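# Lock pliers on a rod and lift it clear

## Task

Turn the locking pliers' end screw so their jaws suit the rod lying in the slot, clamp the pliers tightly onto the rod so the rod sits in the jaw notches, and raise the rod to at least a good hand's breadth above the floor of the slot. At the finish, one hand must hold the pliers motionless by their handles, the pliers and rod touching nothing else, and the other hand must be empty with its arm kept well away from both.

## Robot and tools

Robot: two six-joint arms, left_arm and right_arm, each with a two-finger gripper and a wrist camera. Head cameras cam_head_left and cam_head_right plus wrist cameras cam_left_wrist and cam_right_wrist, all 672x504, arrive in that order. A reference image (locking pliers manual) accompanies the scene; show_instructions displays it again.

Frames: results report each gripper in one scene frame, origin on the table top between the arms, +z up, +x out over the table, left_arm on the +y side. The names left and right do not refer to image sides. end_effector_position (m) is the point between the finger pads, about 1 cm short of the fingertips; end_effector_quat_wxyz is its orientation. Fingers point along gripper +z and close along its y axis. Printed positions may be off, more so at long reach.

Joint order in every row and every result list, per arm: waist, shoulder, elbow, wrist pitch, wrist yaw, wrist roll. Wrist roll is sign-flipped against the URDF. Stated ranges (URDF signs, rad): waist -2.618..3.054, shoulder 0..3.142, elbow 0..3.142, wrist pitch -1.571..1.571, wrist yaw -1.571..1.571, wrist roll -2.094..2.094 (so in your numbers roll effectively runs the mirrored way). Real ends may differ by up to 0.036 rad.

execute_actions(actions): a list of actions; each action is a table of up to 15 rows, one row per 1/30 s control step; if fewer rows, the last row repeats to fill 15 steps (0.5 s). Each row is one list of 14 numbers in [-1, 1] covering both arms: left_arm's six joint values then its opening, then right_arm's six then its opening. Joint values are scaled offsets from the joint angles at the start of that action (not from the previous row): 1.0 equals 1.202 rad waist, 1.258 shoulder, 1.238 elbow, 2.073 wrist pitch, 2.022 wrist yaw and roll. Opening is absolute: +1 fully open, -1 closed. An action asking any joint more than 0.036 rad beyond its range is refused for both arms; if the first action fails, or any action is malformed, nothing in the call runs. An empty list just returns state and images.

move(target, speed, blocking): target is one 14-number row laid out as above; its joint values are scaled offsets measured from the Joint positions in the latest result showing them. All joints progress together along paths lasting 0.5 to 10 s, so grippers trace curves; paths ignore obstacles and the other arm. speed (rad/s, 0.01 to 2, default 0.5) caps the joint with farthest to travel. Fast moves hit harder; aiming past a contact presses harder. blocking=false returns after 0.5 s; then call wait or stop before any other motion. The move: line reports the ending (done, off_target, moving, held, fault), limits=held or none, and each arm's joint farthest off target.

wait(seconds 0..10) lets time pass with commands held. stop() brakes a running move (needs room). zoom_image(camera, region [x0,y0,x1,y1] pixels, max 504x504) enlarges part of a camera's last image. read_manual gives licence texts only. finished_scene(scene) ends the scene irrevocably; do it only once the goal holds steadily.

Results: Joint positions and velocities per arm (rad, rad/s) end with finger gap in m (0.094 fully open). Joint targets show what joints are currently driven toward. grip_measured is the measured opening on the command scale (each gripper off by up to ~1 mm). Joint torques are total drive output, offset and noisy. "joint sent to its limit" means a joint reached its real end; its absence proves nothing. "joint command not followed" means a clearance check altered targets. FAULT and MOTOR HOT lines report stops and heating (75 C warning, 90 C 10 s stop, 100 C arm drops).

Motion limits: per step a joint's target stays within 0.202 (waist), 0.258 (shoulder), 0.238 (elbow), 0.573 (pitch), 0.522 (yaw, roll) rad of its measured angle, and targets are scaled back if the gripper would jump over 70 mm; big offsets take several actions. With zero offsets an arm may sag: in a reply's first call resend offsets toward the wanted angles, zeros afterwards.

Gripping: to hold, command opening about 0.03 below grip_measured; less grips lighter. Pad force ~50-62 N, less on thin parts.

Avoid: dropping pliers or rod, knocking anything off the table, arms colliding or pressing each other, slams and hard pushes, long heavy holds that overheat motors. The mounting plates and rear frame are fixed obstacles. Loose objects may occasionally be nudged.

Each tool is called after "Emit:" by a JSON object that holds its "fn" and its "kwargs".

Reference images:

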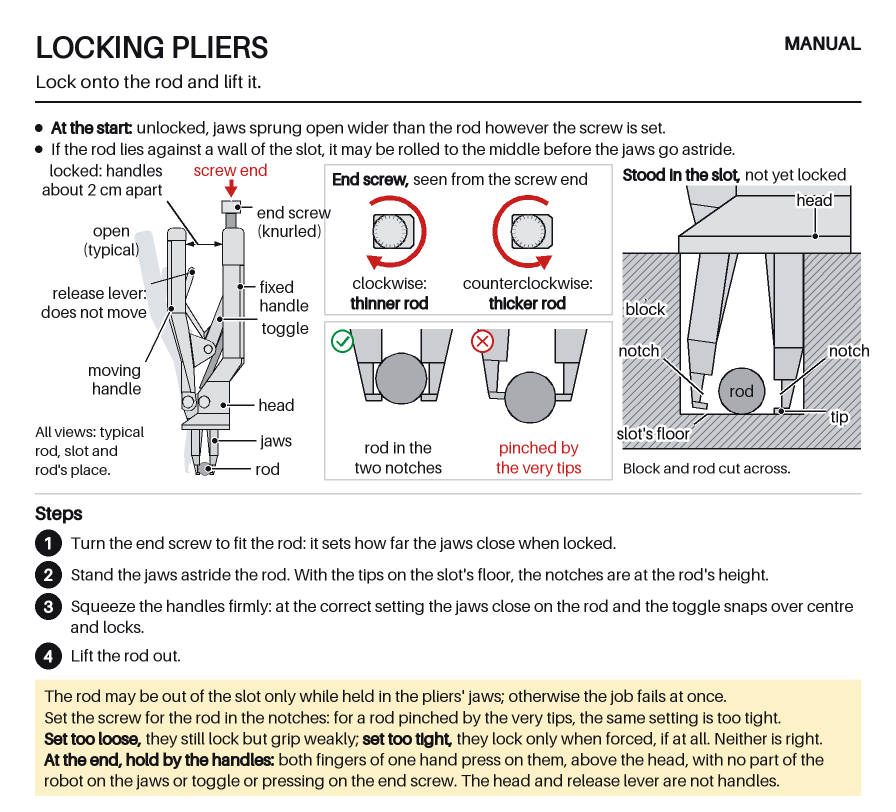

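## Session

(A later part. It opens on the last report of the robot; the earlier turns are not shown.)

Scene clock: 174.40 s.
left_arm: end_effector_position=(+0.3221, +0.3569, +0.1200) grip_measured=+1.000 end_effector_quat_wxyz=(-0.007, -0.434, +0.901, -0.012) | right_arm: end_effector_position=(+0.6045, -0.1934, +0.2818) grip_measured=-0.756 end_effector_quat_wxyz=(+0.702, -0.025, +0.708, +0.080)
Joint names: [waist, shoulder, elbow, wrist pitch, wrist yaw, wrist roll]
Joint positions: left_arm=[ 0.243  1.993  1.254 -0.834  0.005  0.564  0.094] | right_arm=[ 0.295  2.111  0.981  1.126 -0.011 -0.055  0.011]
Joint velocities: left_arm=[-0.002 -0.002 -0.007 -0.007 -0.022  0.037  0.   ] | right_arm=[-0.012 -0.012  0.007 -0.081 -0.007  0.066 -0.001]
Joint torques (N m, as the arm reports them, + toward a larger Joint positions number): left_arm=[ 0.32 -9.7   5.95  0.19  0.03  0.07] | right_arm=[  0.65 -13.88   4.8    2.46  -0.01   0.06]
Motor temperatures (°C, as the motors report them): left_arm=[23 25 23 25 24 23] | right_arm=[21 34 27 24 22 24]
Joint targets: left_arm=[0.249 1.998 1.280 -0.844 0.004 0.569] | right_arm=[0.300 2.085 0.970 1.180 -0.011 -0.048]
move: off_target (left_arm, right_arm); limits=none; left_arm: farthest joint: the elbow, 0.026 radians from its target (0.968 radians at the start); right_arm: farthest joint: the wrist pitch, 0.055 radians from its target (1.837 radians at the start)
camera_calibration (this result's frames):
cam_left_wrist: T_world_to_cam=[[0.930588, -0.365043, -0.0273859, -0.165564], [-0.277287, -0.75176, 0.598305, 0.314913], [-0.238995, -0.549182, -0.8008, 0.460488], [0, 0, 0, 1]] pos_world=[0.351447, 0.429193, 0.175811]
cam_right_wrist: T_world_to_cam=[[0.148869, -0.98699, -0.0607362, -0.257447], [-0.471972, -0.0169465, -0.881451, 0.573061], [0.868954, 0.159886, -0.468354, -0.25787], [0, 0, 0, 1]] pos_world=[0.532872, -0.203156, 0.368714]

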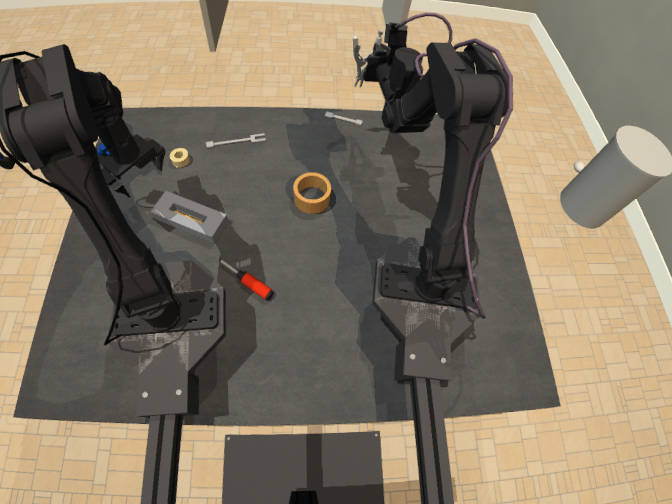

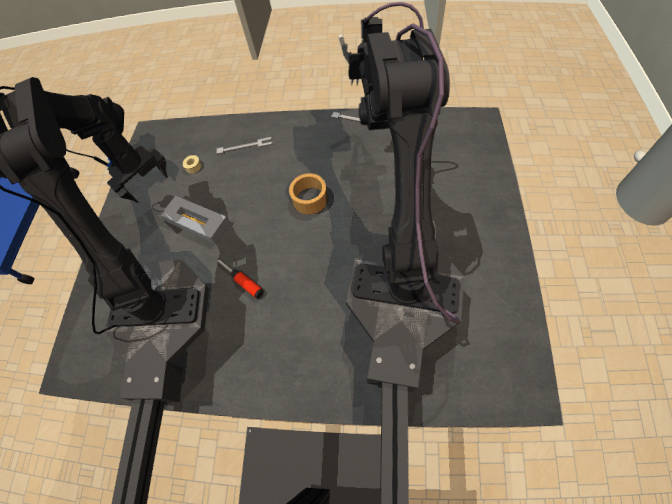

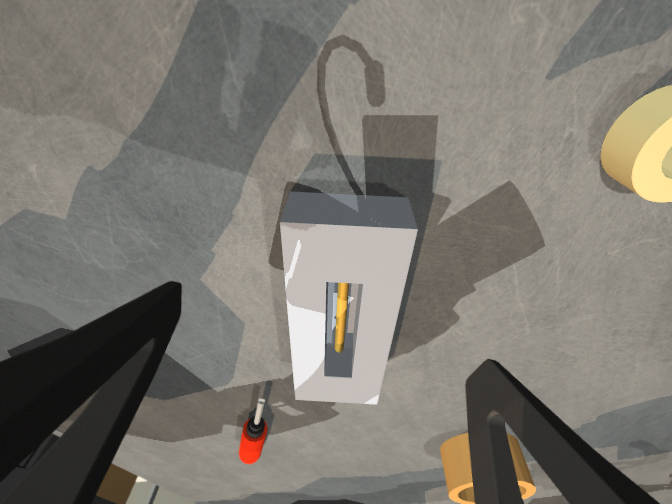

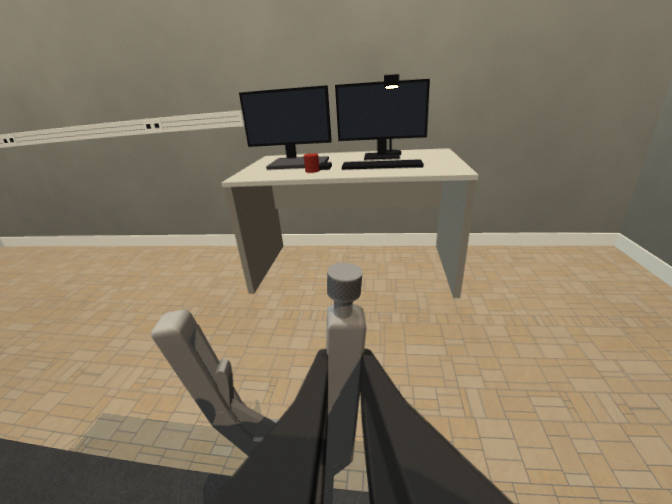

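Emit:
{"fn": "move", "kwargs": {"target": [0.005, 0.004, 0.021, -0.005, 0, 0.002, 1, 0.8145, 0.298, 0.102, 0.1476, -0.0198, 0.037, -0.83], "speed": 0.6}}

Scene clock: 194.37 s.
left_arm: end_effector_position=(+0.3221, +0.3569, +0.1200) grip_measured=+1.000 end_effector_quat_wxyz=(-0.007, -0.434, +0.901, -0.012) | right_arm: end_effector_position=(+0.2856, +0.2521, +0.1824) grip_measured=-0.756 end_effector_quat_wxyz=(+0.584, -0.396, +0.592, +0.390)
Joint names: [waist, shoulder, elbow, wrist pitch, wrist yaw, wrist roll]
Joint positions: left_arm=[ 0.243  1.993  1.254 -0.834  0.005  0.564  0.094] | right_arm=[ 1.281  2.488  1.075  1.378 -0.053  0.012  0.011]
Joint velocities: left_arm=[-0.012  0.017  0.012  0.007 -0.037  0.022  0.   ] | right_arm=[ 0.002 -0.007 -0.007 -0.051  0.051  0.037  0.001]
Joint torques (N m, as the arm reports them, + toward a larger Joint positions number): left_arm=[ 0.29 -9.7   5.97  0.19  0.03  0.06] | right_arm=[ -0.52 -13.23   6.86   2.48   0.04   0.07]
Motor temperatures (°C, as the motors report them): left_arm=[23 27 24 23 24 23] | right_arm=[21 35 27 29 22 24]
Joint targets: left_arm=[0.249 1.998 1.280 -0.844 0.005 0.568] | right_arm=[1.274 2.486 1.107 1.432 -0.050 0.019]
move: off_target (left_arm, right_arm); limits=none; left_arm: farthest joint: the elbow, 0.026 radians from its target (0.026 radians at the start); right_arm: farthest joint: the wrist pitch, 0.054 radians from its target (0.306 radians at the start)
camera_calibration (this result's frames):
cam_left_wrist: T_world_to_cam=[[0.930588, -0.365043, -0.0273859, -0.165564], [-0.277287, -0.75176, 0.598305, 0.314913], [-0.238995, -0.549182, -0.8008, 0.460488], [0, 0, 0, 1]] pos_world=[0.351447, 0.429193, 0.175811]
cam_right_wrist: T_world_to_cam=[[0.924136, -0.381637, 0.0180451, -0.164713], [-0.168567, -0.44966, -0.87715, 0.364142], [0.342867, 0.807564, -0.479878, -0.109438], [0, 0, 0, 1]] pos_world=[0.251122, 0.189257, 0.269863]

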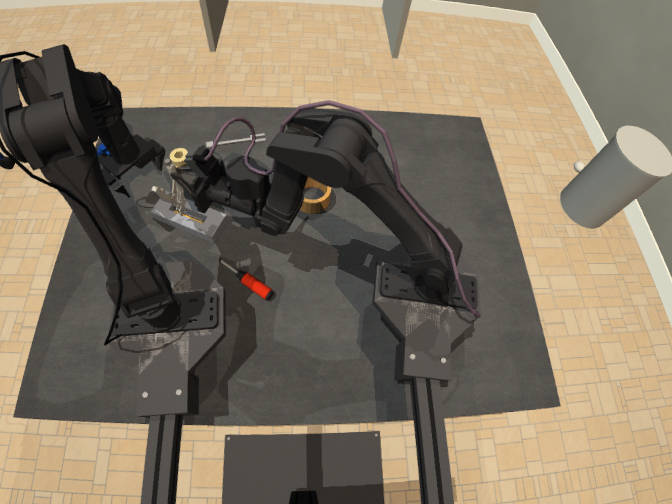

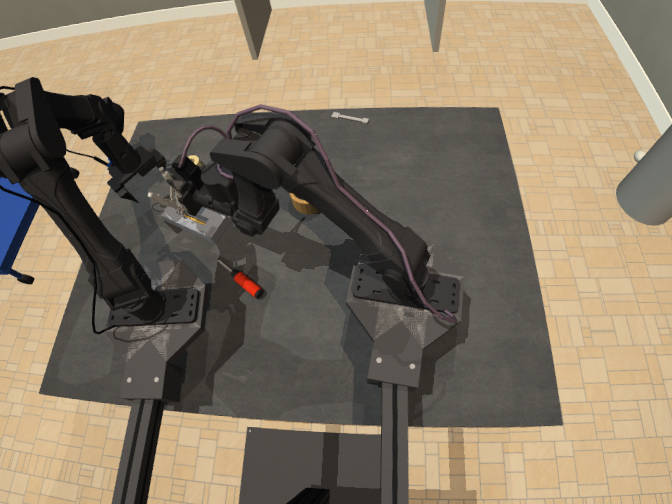

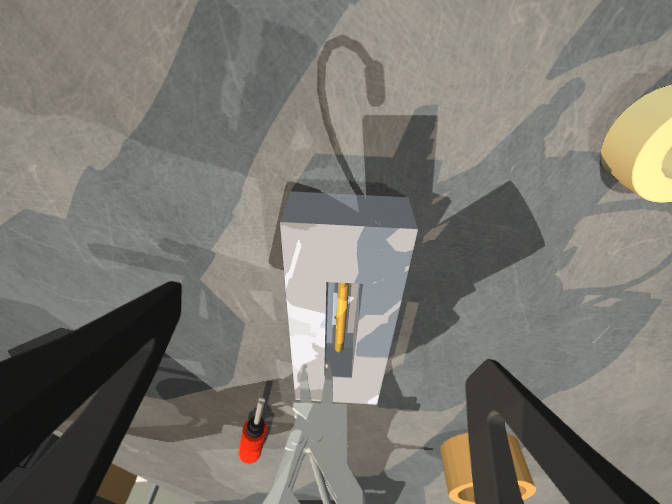

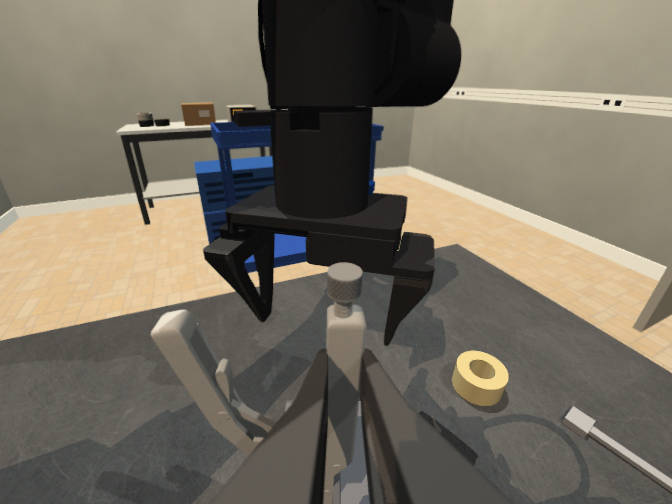

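Emit:
{"fn": "zoom_image", "kwargs": {"camera": "cam_left_wrist", "region": [260, 270, 420, 504]}}

Region (260, 270, 420, 504) of cam_left_wrist's 672x504 image, scaled by 2.154, with more detail than that image has; it fills the left 345 columns of this view, and the rest is white.

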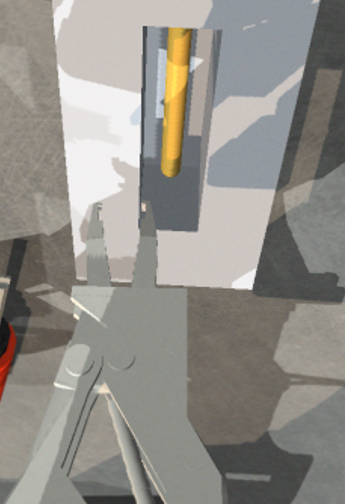

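Emit:
{"fn": "move", "kwargs": {"target": [0.005, 0.004, 0.021, -0.005, 0, 0.002, 1, -0.0283, 0.0656, 0.0485, 0.0567, 0.001, 0.0035, -0.83], "speed": 0.15}}

Emit:
{"fn": "zoom_image", "kwargs": {"camera": "cam_left_wrist", "region": [280, 270, 400, 430]}}

Scene clock: 221.30 s.
left_arm: end_effector_position=(+0.3221, +0.3569, +0.1200) grip_measured=+1.000 end_effector_quat_wxyz=(-0.007, -0.434, +0.901, -0.012) | right_arm: end_effector_position=(+0.2990, +0.2465, +0.1632) grip_measured=-0.756 end_effector_quat_wxyz=(+0.592, -0.386, +0.594, +0.385)
Joint names: [waist, shoulder, elbow, wrist pitch, wrist yaw, wrist roll]
Joint positions: left_arm=[ 0.243  1.993  1.254 -0.834  0.005  0.564  0.094] | right_arm=[ 1.256  2.568  1.104  1.441 -0.053  0.012  0.011]
Joint velocities: left_arm=[ 0.012  0.007  0.002 -0.022  0.022  0.007  0.   ] | right_arm=[ 0.002  0.007  0.017 -0.051 -0.066  0.066 -0.002]
Joint torques (N m, as the arm reports them, + toward a larger Joint positions number): left_arm=[ 0.3  -9.69  5.96  0.19  0.04  0.06] | right_arm=[ -0.61 -13.11   6.53   2.46   0.04   0.06]
Motor temperatures (°C, as the motors report them): left_arm=[23 27 25 23 24 23] | right_arm=[21 35 27 32 22 24]
Joint targets: left_arm=[0.249 1.998 1.280 -0.844 0.005 0.568] | right_arm=[1.247 2.570 1.135 1.495 -0.051 0.019]
move: off_target (left_arm, right_arm); limits=none; left_arm: farthest joint: the elbow, 0.026 radians from its target (0.026 radians at the start); right_arm: farthest joint: the wrist pitch, 0.055 radians from its target (0.117 radians at the start)
camera_calibration (this result's frames):
cam_left_wrist: T_world_to_cam=[[0.930588, -0.365043, -0.0273859, -0.165564], [-0.277287, -0.75176, 0.598305, 0.314913], [-0.238995, -0.549182, -0.8008, 0.460488], [0, 0, 0, 1]] pos_world=[0.351447, 0.429193, 0.175811]
cam_right_wrist: T_world_to_cam=[[0.913944, -0.405435, 0.0181581, -0.169999], [-0.175848, -0.435932, -0.882633, 0.346735], [0.365766, 0.803484, -0.469712, -0.126214], [0, 0, 0, 1]] pos_world=[0.262506, 0.18364, 0.249842]

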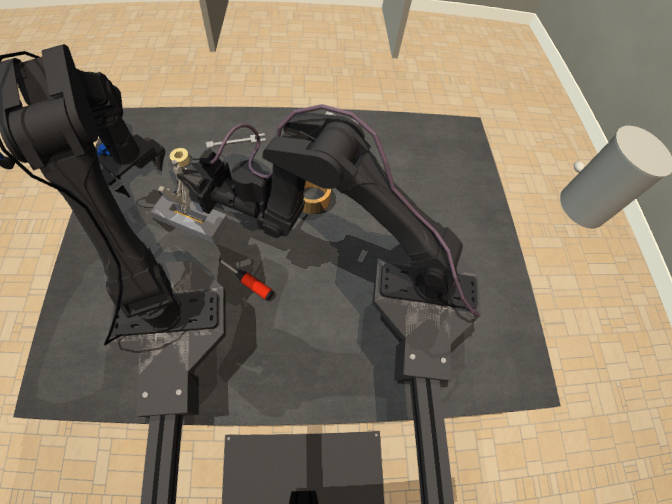

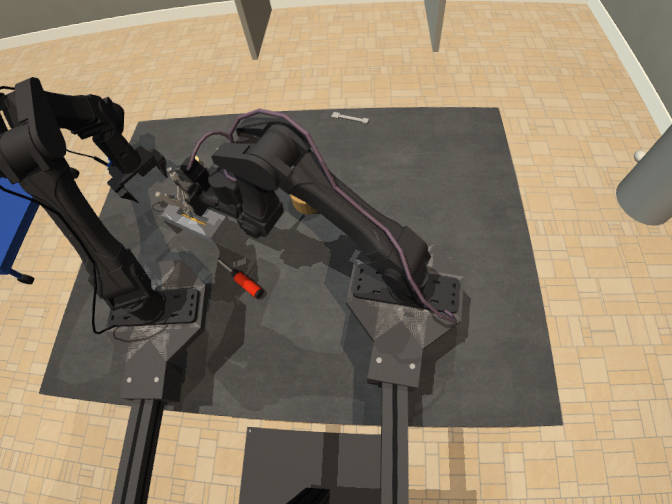

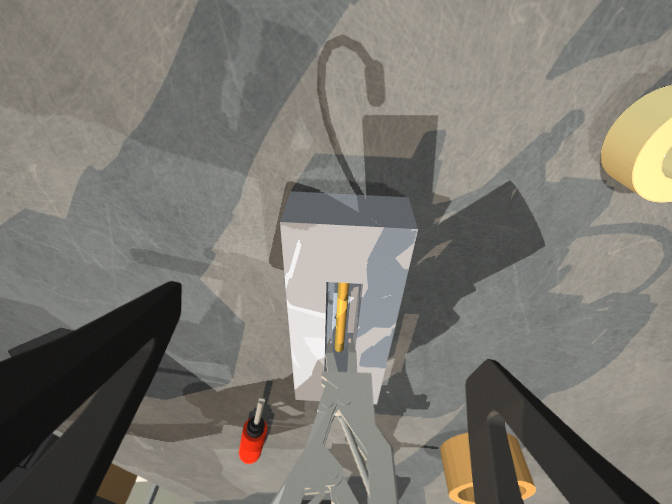

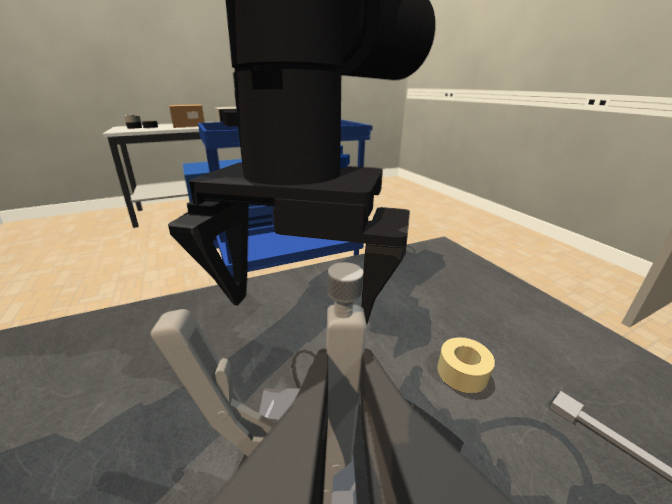

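Region (280, 270, 400, 430) of cam_left_wrist's 672x504 image, scaled by 3.150, with more detail than that image has; it fills the left 378 columns of this view, and the rest is white.

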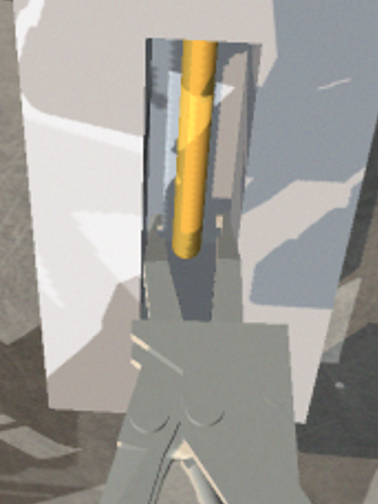

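Emit:
{"fn": "zoom_image", "kwargs": {"camera": "cam_head_left", "region": [140, 150, 240, 245]}}

Region (140, 150, 240, 245) of cam_head_left's 672x504 image, scaled by 5.040, with more detail than that image has; it fills the top 479 rows of this view, and the rest is white.

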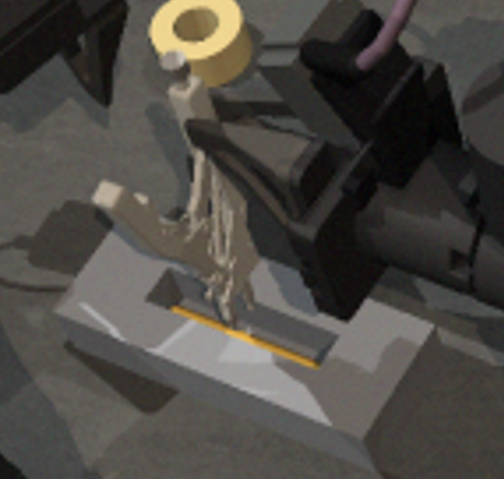

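Emit:
{"fn": "execute_actions", "kwargs": {"actions": [[[0.005,0.004,0.021,-0.005,0,0.002,1,-0.005,0.0027,0.0255,0.0264,0.001,0.0035,-0.83],[0.005,0.004,0.021,-0.005,0,0.002,1,-0.005,0.0049,0.0266,0.0272,0.001,0.0035,-0.83],[0.005,0.004,0.021,-0.005,0,0.002,1,-0.005,0.0082,0.0282,0.0285,0.001,0.0035,-0.83],[0.005,0.004,0.021,-0.005,0,0.002,1,-0.005,0.0127,0.0303,0.0302,0.001,0.0035,-0.83],[0.005,0.004,0.021,-0.005,0,0.002,1,-0.005,0.0177,0.0327,0.032,0.001,0.0035,-0.83],[0.005,0.004,0.021,-0.005,0,0.002,1,-0.005,0.0227,0.035,0.0339,0.001,0.0035,-0.83],[0.005,0.004,0.021,-0.005,0,0.002,1,-0.005,0.0276,0.0374,0.0358,0.001,0.0035,-0.83],[0.005,0.004,0.021,-0.005,0,0.002,1,-0.005,0.0326,0.0398,0.0376,0.001,0.0035,-0.83],[0.005,0.004,0.021,-0.005,0,0.002,1,-0.005,0.0376,0.0422,0.0395,0.001,0.0035,-0.83],[0.005,0.004,0.021,-0.005,0,0.002,1,-0.005,0.0426,0.0445,0.0414,0.001,0.0035,-0.83],[0.005,0.004,0.021,-0.005,0,0.002,1,-0.005,0.047,0.0466,0.0431,0.001,0.0035,-0.83],[0.005,0.004,0.021,-0.005,0,0.002,1,-0.005,0.0509,0.0485,0.0445,0.001,0.0035,-0.83],[0.005,0.004,0.021,-0.005,0,0.002,1,-0.005,0.0542,0.0501,0.0458,0.001,0.0035,-0.83],[0.005,0.004,0.021,-0.005,0,0.002,1,-0.005,0.0559,0.0509,0.0464,0.001,0.0035,-0.83],[0.005,0.004,0.021,-0.005,0,0.002,1,-0.005,0.057,0.0514,0.0468,0.001,0.0035,-0.83]]]}}

Emit:
{"fn": "wait", "kwargs": {"seconds": 0.5}}

Emit:
{"fn": "zoom_image", "kwargs": {"camera": "cam_left_wrist", "region": [280, 270, 400, 430]}}

Scene clock: 253.93 s.
left_arm: end_effector_position=(+0.3220, +0.3569, +0.1200) grip_measured=+1.000 end_effector_quat_wxyz=(-0.007, -0.434, +0.901, -0.012) | right_arm: end_effector_position=(+0.2991, +0.2472, +0.1440) grip_measured=-0.756 end_effector_quat_wxyz=(+0.591, -0.387, +0.595, +0.384)
Joint names: [waist, shoulder, elbow, wrist pitch, wrist yaw, wrist roll]
Joint positions: left_arm=[ 0.243  1.993  1.254 -0.834  0.005  0.564  0.094] | right_arm=[ 1.256  2.635  1.134  1.473 -0.053  0.013  0.011]
Joint velocities: left_arm=[ 0.017 -0.007  0.007 -0.051  0.022 -0.11   0.   ] | right_arm=[-0.012  0.12   0.022 -0.037  0.007  0.051  0.001]
Joint torques (N m, as the arm reports them, + toward a larger Joint positions number): left_arm=[ 0.3  -9.69  5.96  0.19  0.03  0.07] | right_arm=[ -0.42 -13.64   6.35   2.53   0.02   0.06]
Motor temperatures (°C, as the motors report them): left_arm=[23 28 25 22 24 23] | right_arm=[21 36 27 34 22 24]
Joint targets: left_arm=[0.249 1.998 1.280 -0.845 0.005 0.568] | right_arm=[1.250 2.640 1.167 1.537 -0.051 0.020]
camera_calibration (this result's frames):
cam_left_wrist: T_world_to_cam=[[0.930575, -0.365054, -0.0276756, -0.165449], [-0.277077, -0.751683, 0.598499, 0.314746], [-0.239288, -0.54928, -0.800645, 0.460561], [0, 0, 0, 1]] pos_world=[0.351378, 0.429168, 0.175792]
cam_right_wrist: T_world_to_cam=[[0.913997, -0.405308, 0.0182955, -0.169534], [-0.177347, -0.439674, -0.880474, 0.331155], [0.364907, 0.801506, -0.473741, -0.134512], [0, 0, 0, 1]] pos_world=[0.262767, 0.184699, 0.230951]

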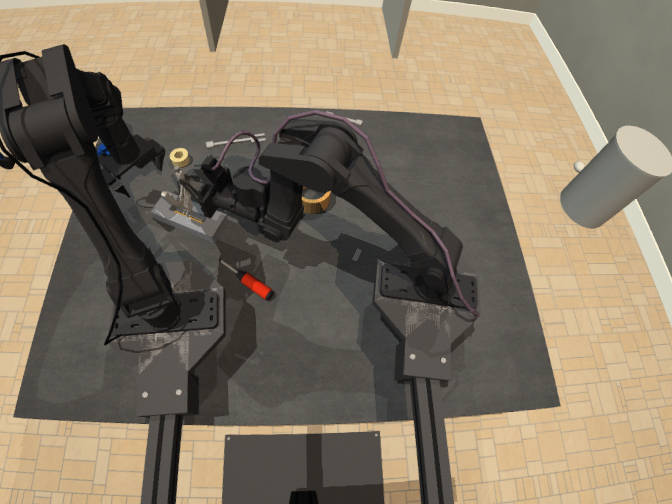

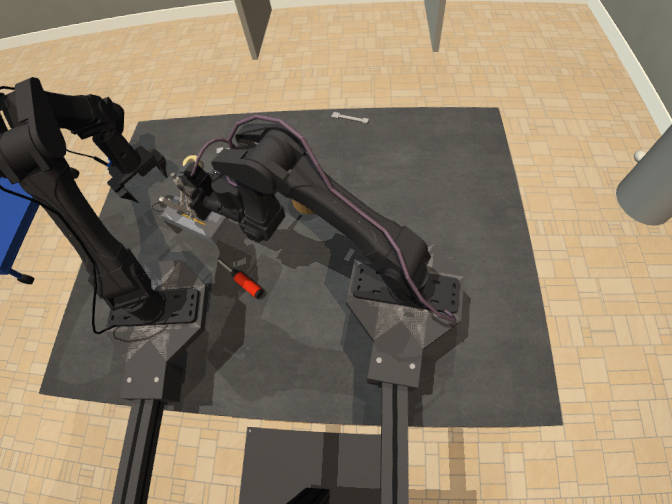

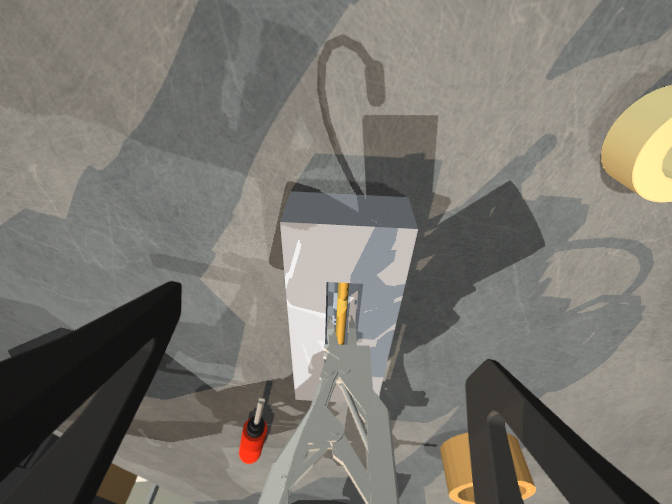

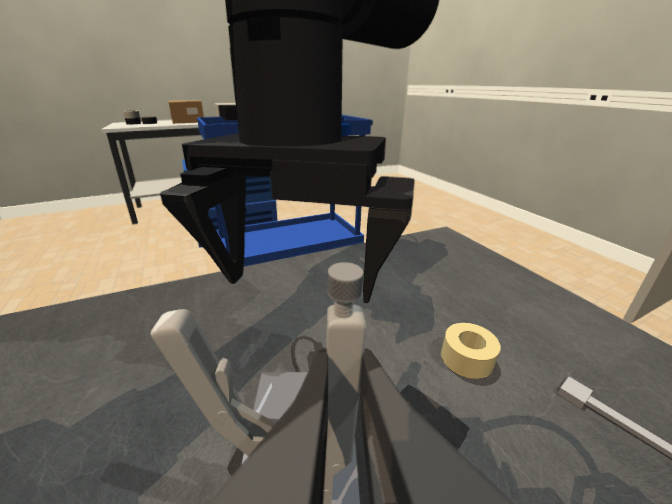

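Scene clock: 254.43 s.
left_arm: end_effector_position=(+0.3220, +0.3569, +0.1200) grip_measured=+1.000 end_effector_quat_wxyz=(-0.007, -0.434, +0.901, -0.012) | right_arm: end_effector_position=(+0.2988, +0.2466, +0.1428) grip_measured=-0.756 end_effector_quat_wxyz=(+0.592, -0.387, +0.594, +0.384)
Joint names: [waist, shoulder, elbow, wrist pitch, wrist yaw, wrist roll]
Joint positions: left_arm=[ 0.243  1.993  1.254 -0.834  0.005  0.564  0.094] | right_arm=[ 1.256  2.642  1.135  1.483 -0.053  0.013  0.011]
Joint velocities: left_arm=[-0.012  0.007  0.002 -0.051 -0.037  0.095  0.   ] | right_arm=[ 0.007  0.012  0.007 -0.022 -0.051 -0.022  0.001]
Joint torques (N m, as the arm reports them, + toward a larger Joint positions number): left_arm=[ 0.31 -9.69  5.97  0.19  0.04  0.06] | right_arm=[ -0.37 -13.64   6.42   2.47   0.03   0.06]
Motor temperatures (°C, as the motors report them): left_arm=[23 28 25 22 24 23] | right_arm=[21 36 27 34 22 24]
Joint targets: left_arm=[0.249 1.998 1.280 -0.845 0.005 0.568] | right_arm=[1.250 2.640 1.167 1.538 -0.051 0.020]
wait: 0.50 s; no rest
camera_calibration (this result's frames):
cam_left_wrist: T_world_to_cam=[[0.930575, -0.365054, -0.0276756, -0.165449], [-0.277077, -0.751683, 0.598499, 0.314746], [-0.239288, -0.54928, -0.800645, 0.460561], [0, 0, 0, 1]] pos_world=[0.351378, 0.429168, 0.175792]
cam_right_wrist: T_world_to_cam=[[0.913948, -0.40541, 0.0184989, -0.169455], [-0.175841, -0.43667, -0.882269, 0.32891], [0.365759, 0.803095, -0.470381, -0.135622], [0, 0, 0, 1]] pos_world=[0.262314, 0.183843, 0.229528]

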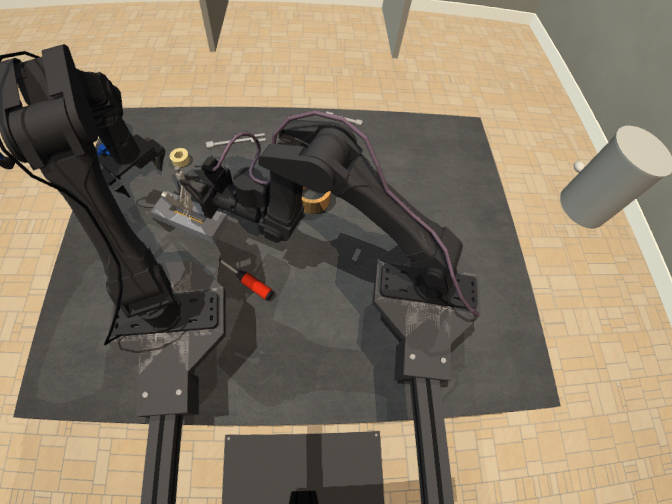

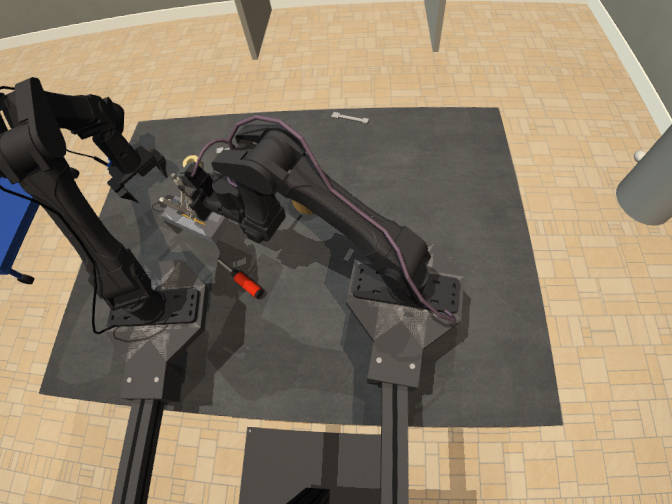

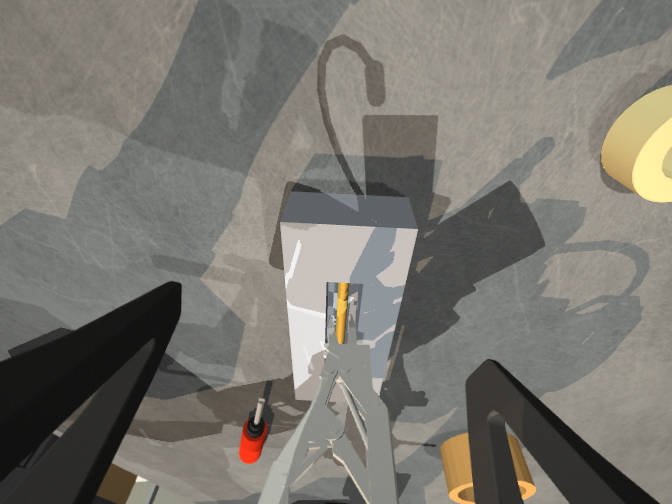

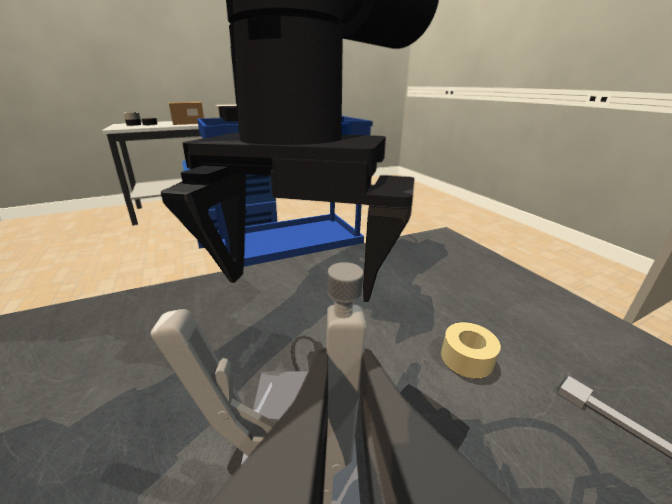

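Region (280, 270, 400, 430) of cam_left_wrist's 672x504 image, scaled by 3.150, with more detail than that image has; it fills the left 378 columns of this view, and the rest is white.

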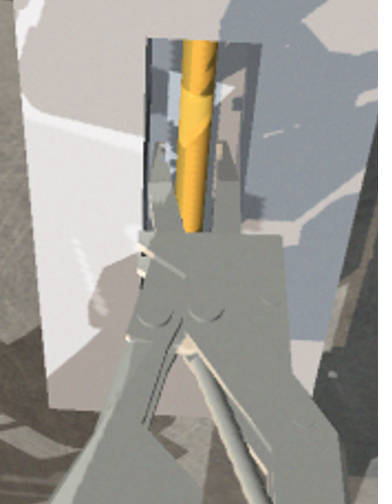

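Emit:
{"fn": "execute_actions", "kwargs": {"actions": [[[0.005,0.004,0.021,-0.005,0,0.002,1,-0.005,0.002,0.0262,0.0267,0.001,0.0035,-0.83],[0.005,0.004,0.021,-0.005,0,0.002,1,-0.005,0.005,0.027,0.0272,0.001,0.0035,-0.83],[0.005,0.004,0.021,-0.005,0,0.002,1,-0.005,0.008,0.0281,0.0278,0.001,0.0035,-0.83],[0.005,0.004,0.021,-0.005,0,0.002,1,-0.005,0.0105,0.0296,0.0287,0.001,0.0035,-0.83],[0.005,0.004,0.021,-0.005,0,0.002,1,-0.005,0.013,0.0313,0.0297,0.001,0.0035,-0.83],[0.005,0.004,0.021,-0.005,0,0.002,1,-0.005,0.0155,0.033,0.0306,0.001,0.0035,-0.83],[0.005,0.004,0.021,-0.005,0,0.002,1,-0.005,0.018,0.0347,0.0316,0.001,0.0035,-0.83],[0.005,0.004,0.021,-0.005,0,0.002,1,-0.005,0.0203,0.0364,0.0326,0.001,0.0035,-0.83],[0.005,0.004,0.021,-0.005,0,0.002,1,-0.005,0.0225,0.0382,0.0336,0.001,0.0035,-0.83],[0.005,0.004,0.021,-0.005,0,0.002,1,-0.005,0.0245,0.0399,0.0346,0.001,0.0035,-0.83],[0.005,0.004,0.021,-0.005,0,0.002,1,-0.005,0.0265,0.0414,0.0354,0.001,0.0035,-0.83],[0.005,0.004,0.021,-0.005,0,0.002,1,-0.005,0.028,0.0427,0.0362,0.001,0.0035,-0.83],[0.005,0.004,0.021,-0.005,0,0.002,1,-0.005,0.0295,0.0439,0.0369,0.001,0.0035,-0.83],[0.005,0.004,0.021,-0.005,0,0.002,1,-0.005,0.0305,0.0444,0.0372,0.001,0.0035,-0.83],[0.005,0.004,0.021,-0.005,0,0.002,1,-0.005,0.031,0.0448,0.0374,0.001,0.0035,-0.83]]]}}

Emit:
{"fn": "wait", "kwargs": {"seconds": 0.5}}

Emit:
{"fn": "zoom_image", "kwargs": {"camera": "cam_left_wrist", "region": [280, 270, 400, 430]}}

Scene clock: 272.07 s.
left_arm: end_effector_position=(+0.3220, +0.3569, +0.1200) grip_measured=+1.000 end_effector_quat_wxyz=(-0.007, -0.434, +0.901, -0.012) | right_arm: end_effector_position=(+0.2995, +0.2481, +0.1353) grip_measured=-0.756 end_effector_quat_wxyz=(+0.594, -0.386, +0.592, +0.385)
Joint names: [waist, shoulder, elbow, wrist pitch, wrist yaw, wrist roll]
Joint positions: left_arm=[ 0.243  1.993  1.254 -0.834  0.005  0.564  0.094] | right_arm=[ 1.256  2.676  1.158  1.5   -0.053  0.013  0.011]
Joint velocities: left_arm=[-0.007  0.007 -0.002  0.037 -0.066  0.022  0.   ] | right_arm=[-0.002  0.061  0.032  0.11   0.051  0.022 -0.001]
Joint torques (N m, as the arm reports them, + toward a larger Joint positions number): left_arm=[ 0.31 -9.7   5.97  0.19  0.03  0.06] | right_arm=[ -0.43 -13.41   6.11   2.38   0.02   0.07]
Motor temperatures (°C, as the motors report them): left_arm=[23 28 25 22 24 23] | right_arm=[21 37 28 35 22 24]
Joint targets: left_arm=[0.249 1.998 1.280 -0.845 0.005 0.568] | right_arm=[1.250 2.681 1.190 1.560 -0.051 0.020]
camera_calibration (this result's frames):
cam_left_wrist: T_world_to_cam=[[0.930575, -0.365054, -0.0276756, -0.165449], [-0.277077, -0.751683, 0.598499, 0.314746], [-0.239288, -0.54928, -0.800645, 0.460561], [0, 0, 0, 1]] pos_world=[0.351378, 0.429168, 0.175792]
cam_right_wrist: T_world_to_cam=[[0.913866, -0.405563, 0.0191846, -0.16935], [-0.173268, -0.43229, -0.884932, 0.321572], [0.367188, 0.805385, -0.465326, -0.142313], [0, 0, 0, 1]] pos_world=[0.262737, 0.184947, 0.221596]

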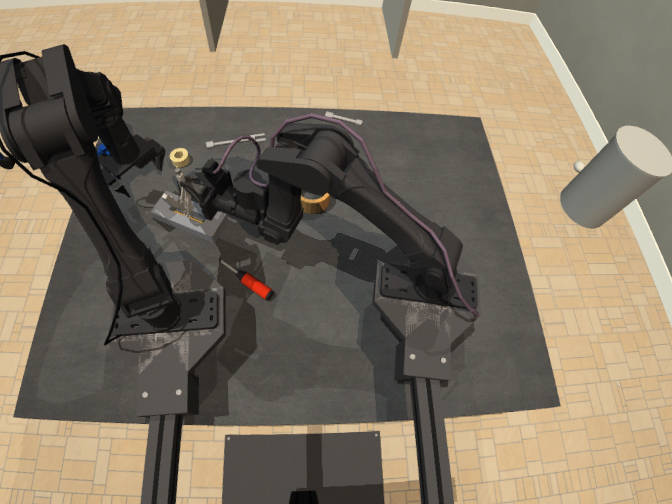

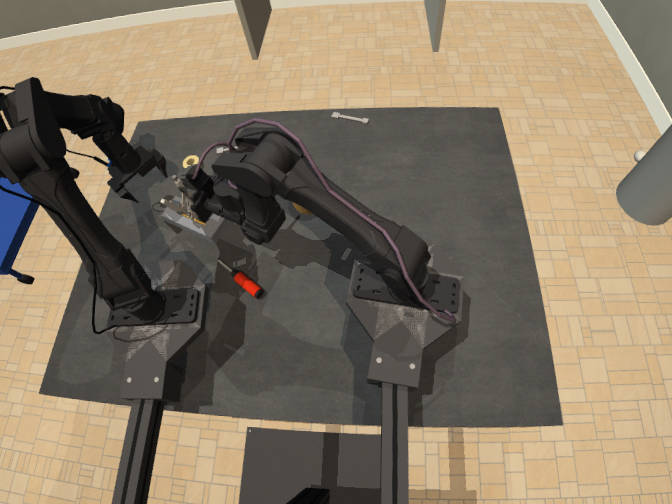

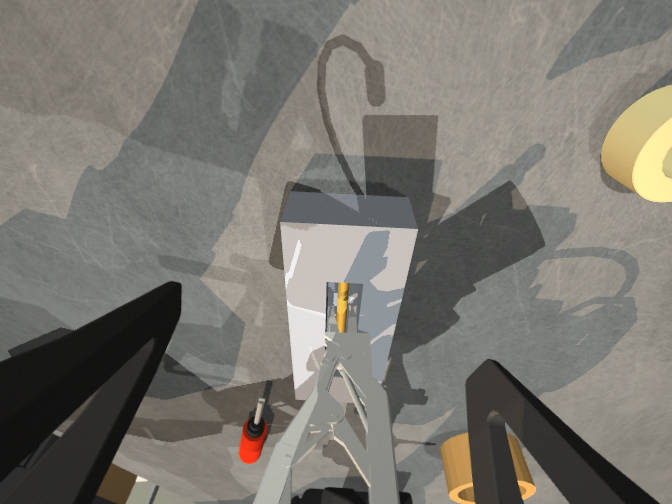

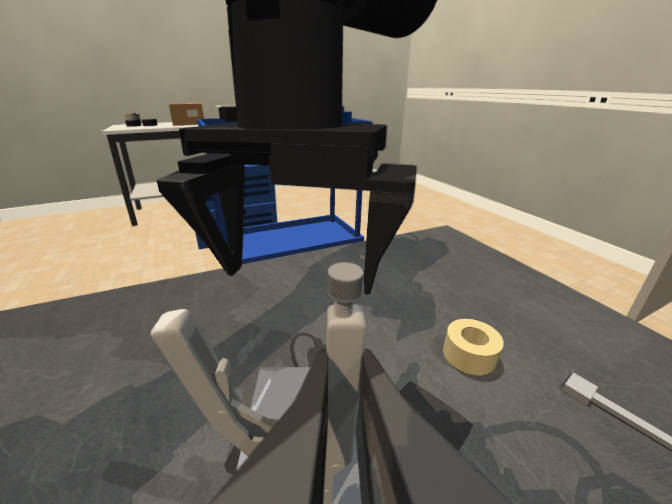

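Scene clock: 272.57 s.
left_arm: end_effector_position=(+0.3220, +0.3569, +0.1200) grip_measured=+1.000 end_effector_quat_wxyz=(-0.007, -0.434, +0.901, -0.012) | right_arm: end_effector_position=(+0.2996, +0.2484, +0.1362) grip_measured=-0.756 end_effector_quat_wxyz=(+0.595, -0.385, +0.590, +0.386)
Joint names: [waist, shoulder, elbow, wrist pitch, wrist yaw, wrist roll]
Joint positions: left_arm=[ 0.243  1.993  1.254 -0.834  0.005  0.564  0.094] | right_arm=[ 1.256  2.678  1.16   1.505 -0.053  0.013  0.011]
Joint velocities: left_arm=[ 0.002 -0.007 -0.012 -0.007 -0.095 -0.081  0.   ] | right_arm=[-0.002  0.017 -0.002 -0.037  0.022  0.007  0.   ]
Joint torques (N m, as the arm reports them, + toward a larger Joint positions number): left_arm=[ 0.3  -9.7   5.97  0.19  0.04  0.06] | right_arm=[ -0.39 -13.27   6.1    2.46   0.03   0.06]
Motor temperatures (°C, as the motors report them): left_arm=[23 28 25 22 24 23] | right_arm=[21 37 28 35 22 24]
Joint targets: left_arm=[0.249 1.998 1.280 -0.845 0.005 0.568] | right_arm=[1.250 2.681 1.190 1.560 -0.051 0.020]
wait: 0.50 s; at rest by 0.33 s
camera_calibration (this result's frames):
cam_left_wrist: T_world_to_cam=[[0.930575, -0.365054, -0.0276756, -0.165449], [-0.277077, -0.751683, 0.598499, 0.314746], [-0.239288, -0.54928, -0.800645, 0.460561], [0, 0, 0, 1]] pos_world=[0.351378, 0.429168, 0.175792]
cam_right_wrist: T_world_to_cam=[[0.9138, -0.4057, 0.0194474, -0.169374], [-0.171299, -0.428364, -0.887221, 0.321247], [0.368276, 0.807411, -0.460935, -0.143563], [0, 0, 0, 1]] pos_world=[0.262674, 0.18481, 0.222138]

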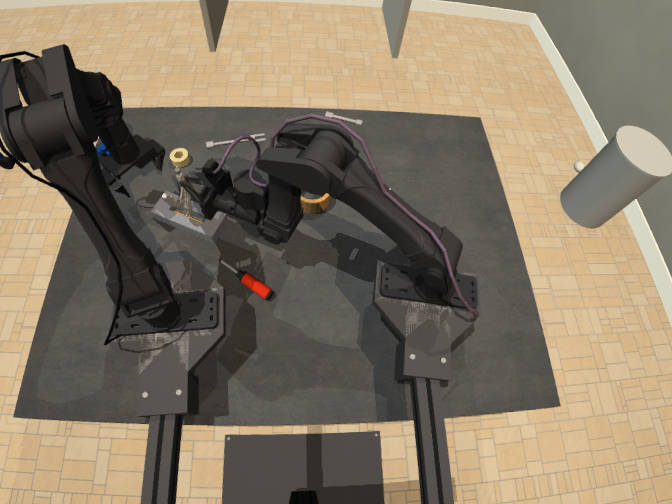

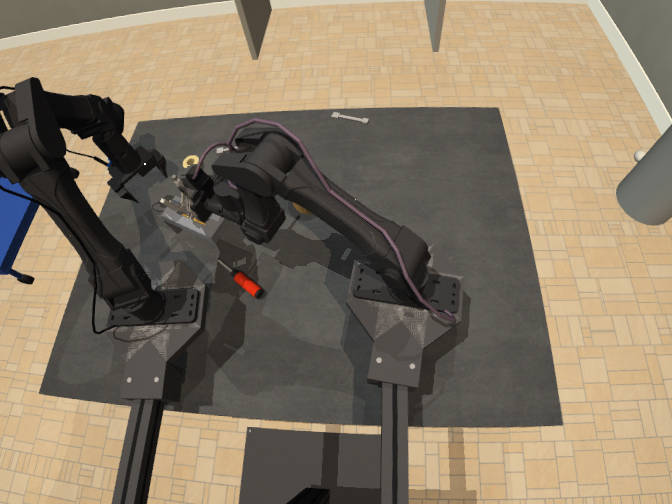

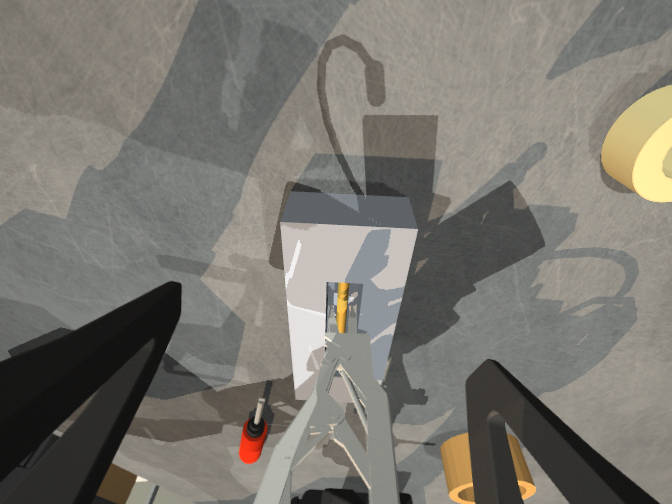

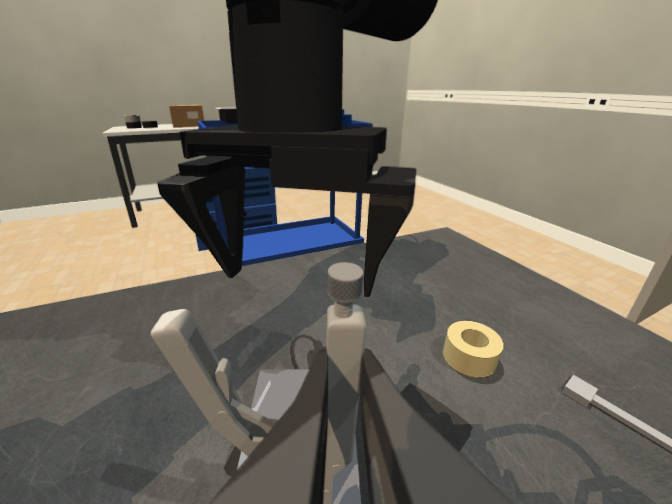

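Region (280, 270, 400, 430) of cam_left_wrist's 672x504 image, scaled by 3.150, with more detail than that image has; it fills the left 378 columns of this view, and the rest is white.

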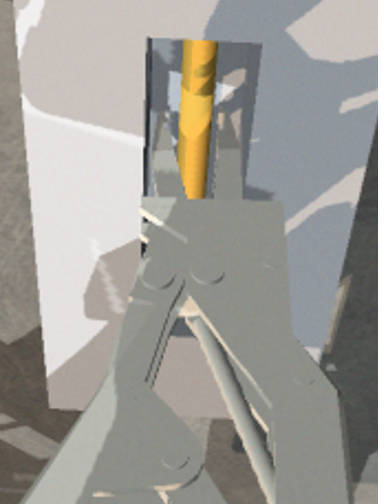

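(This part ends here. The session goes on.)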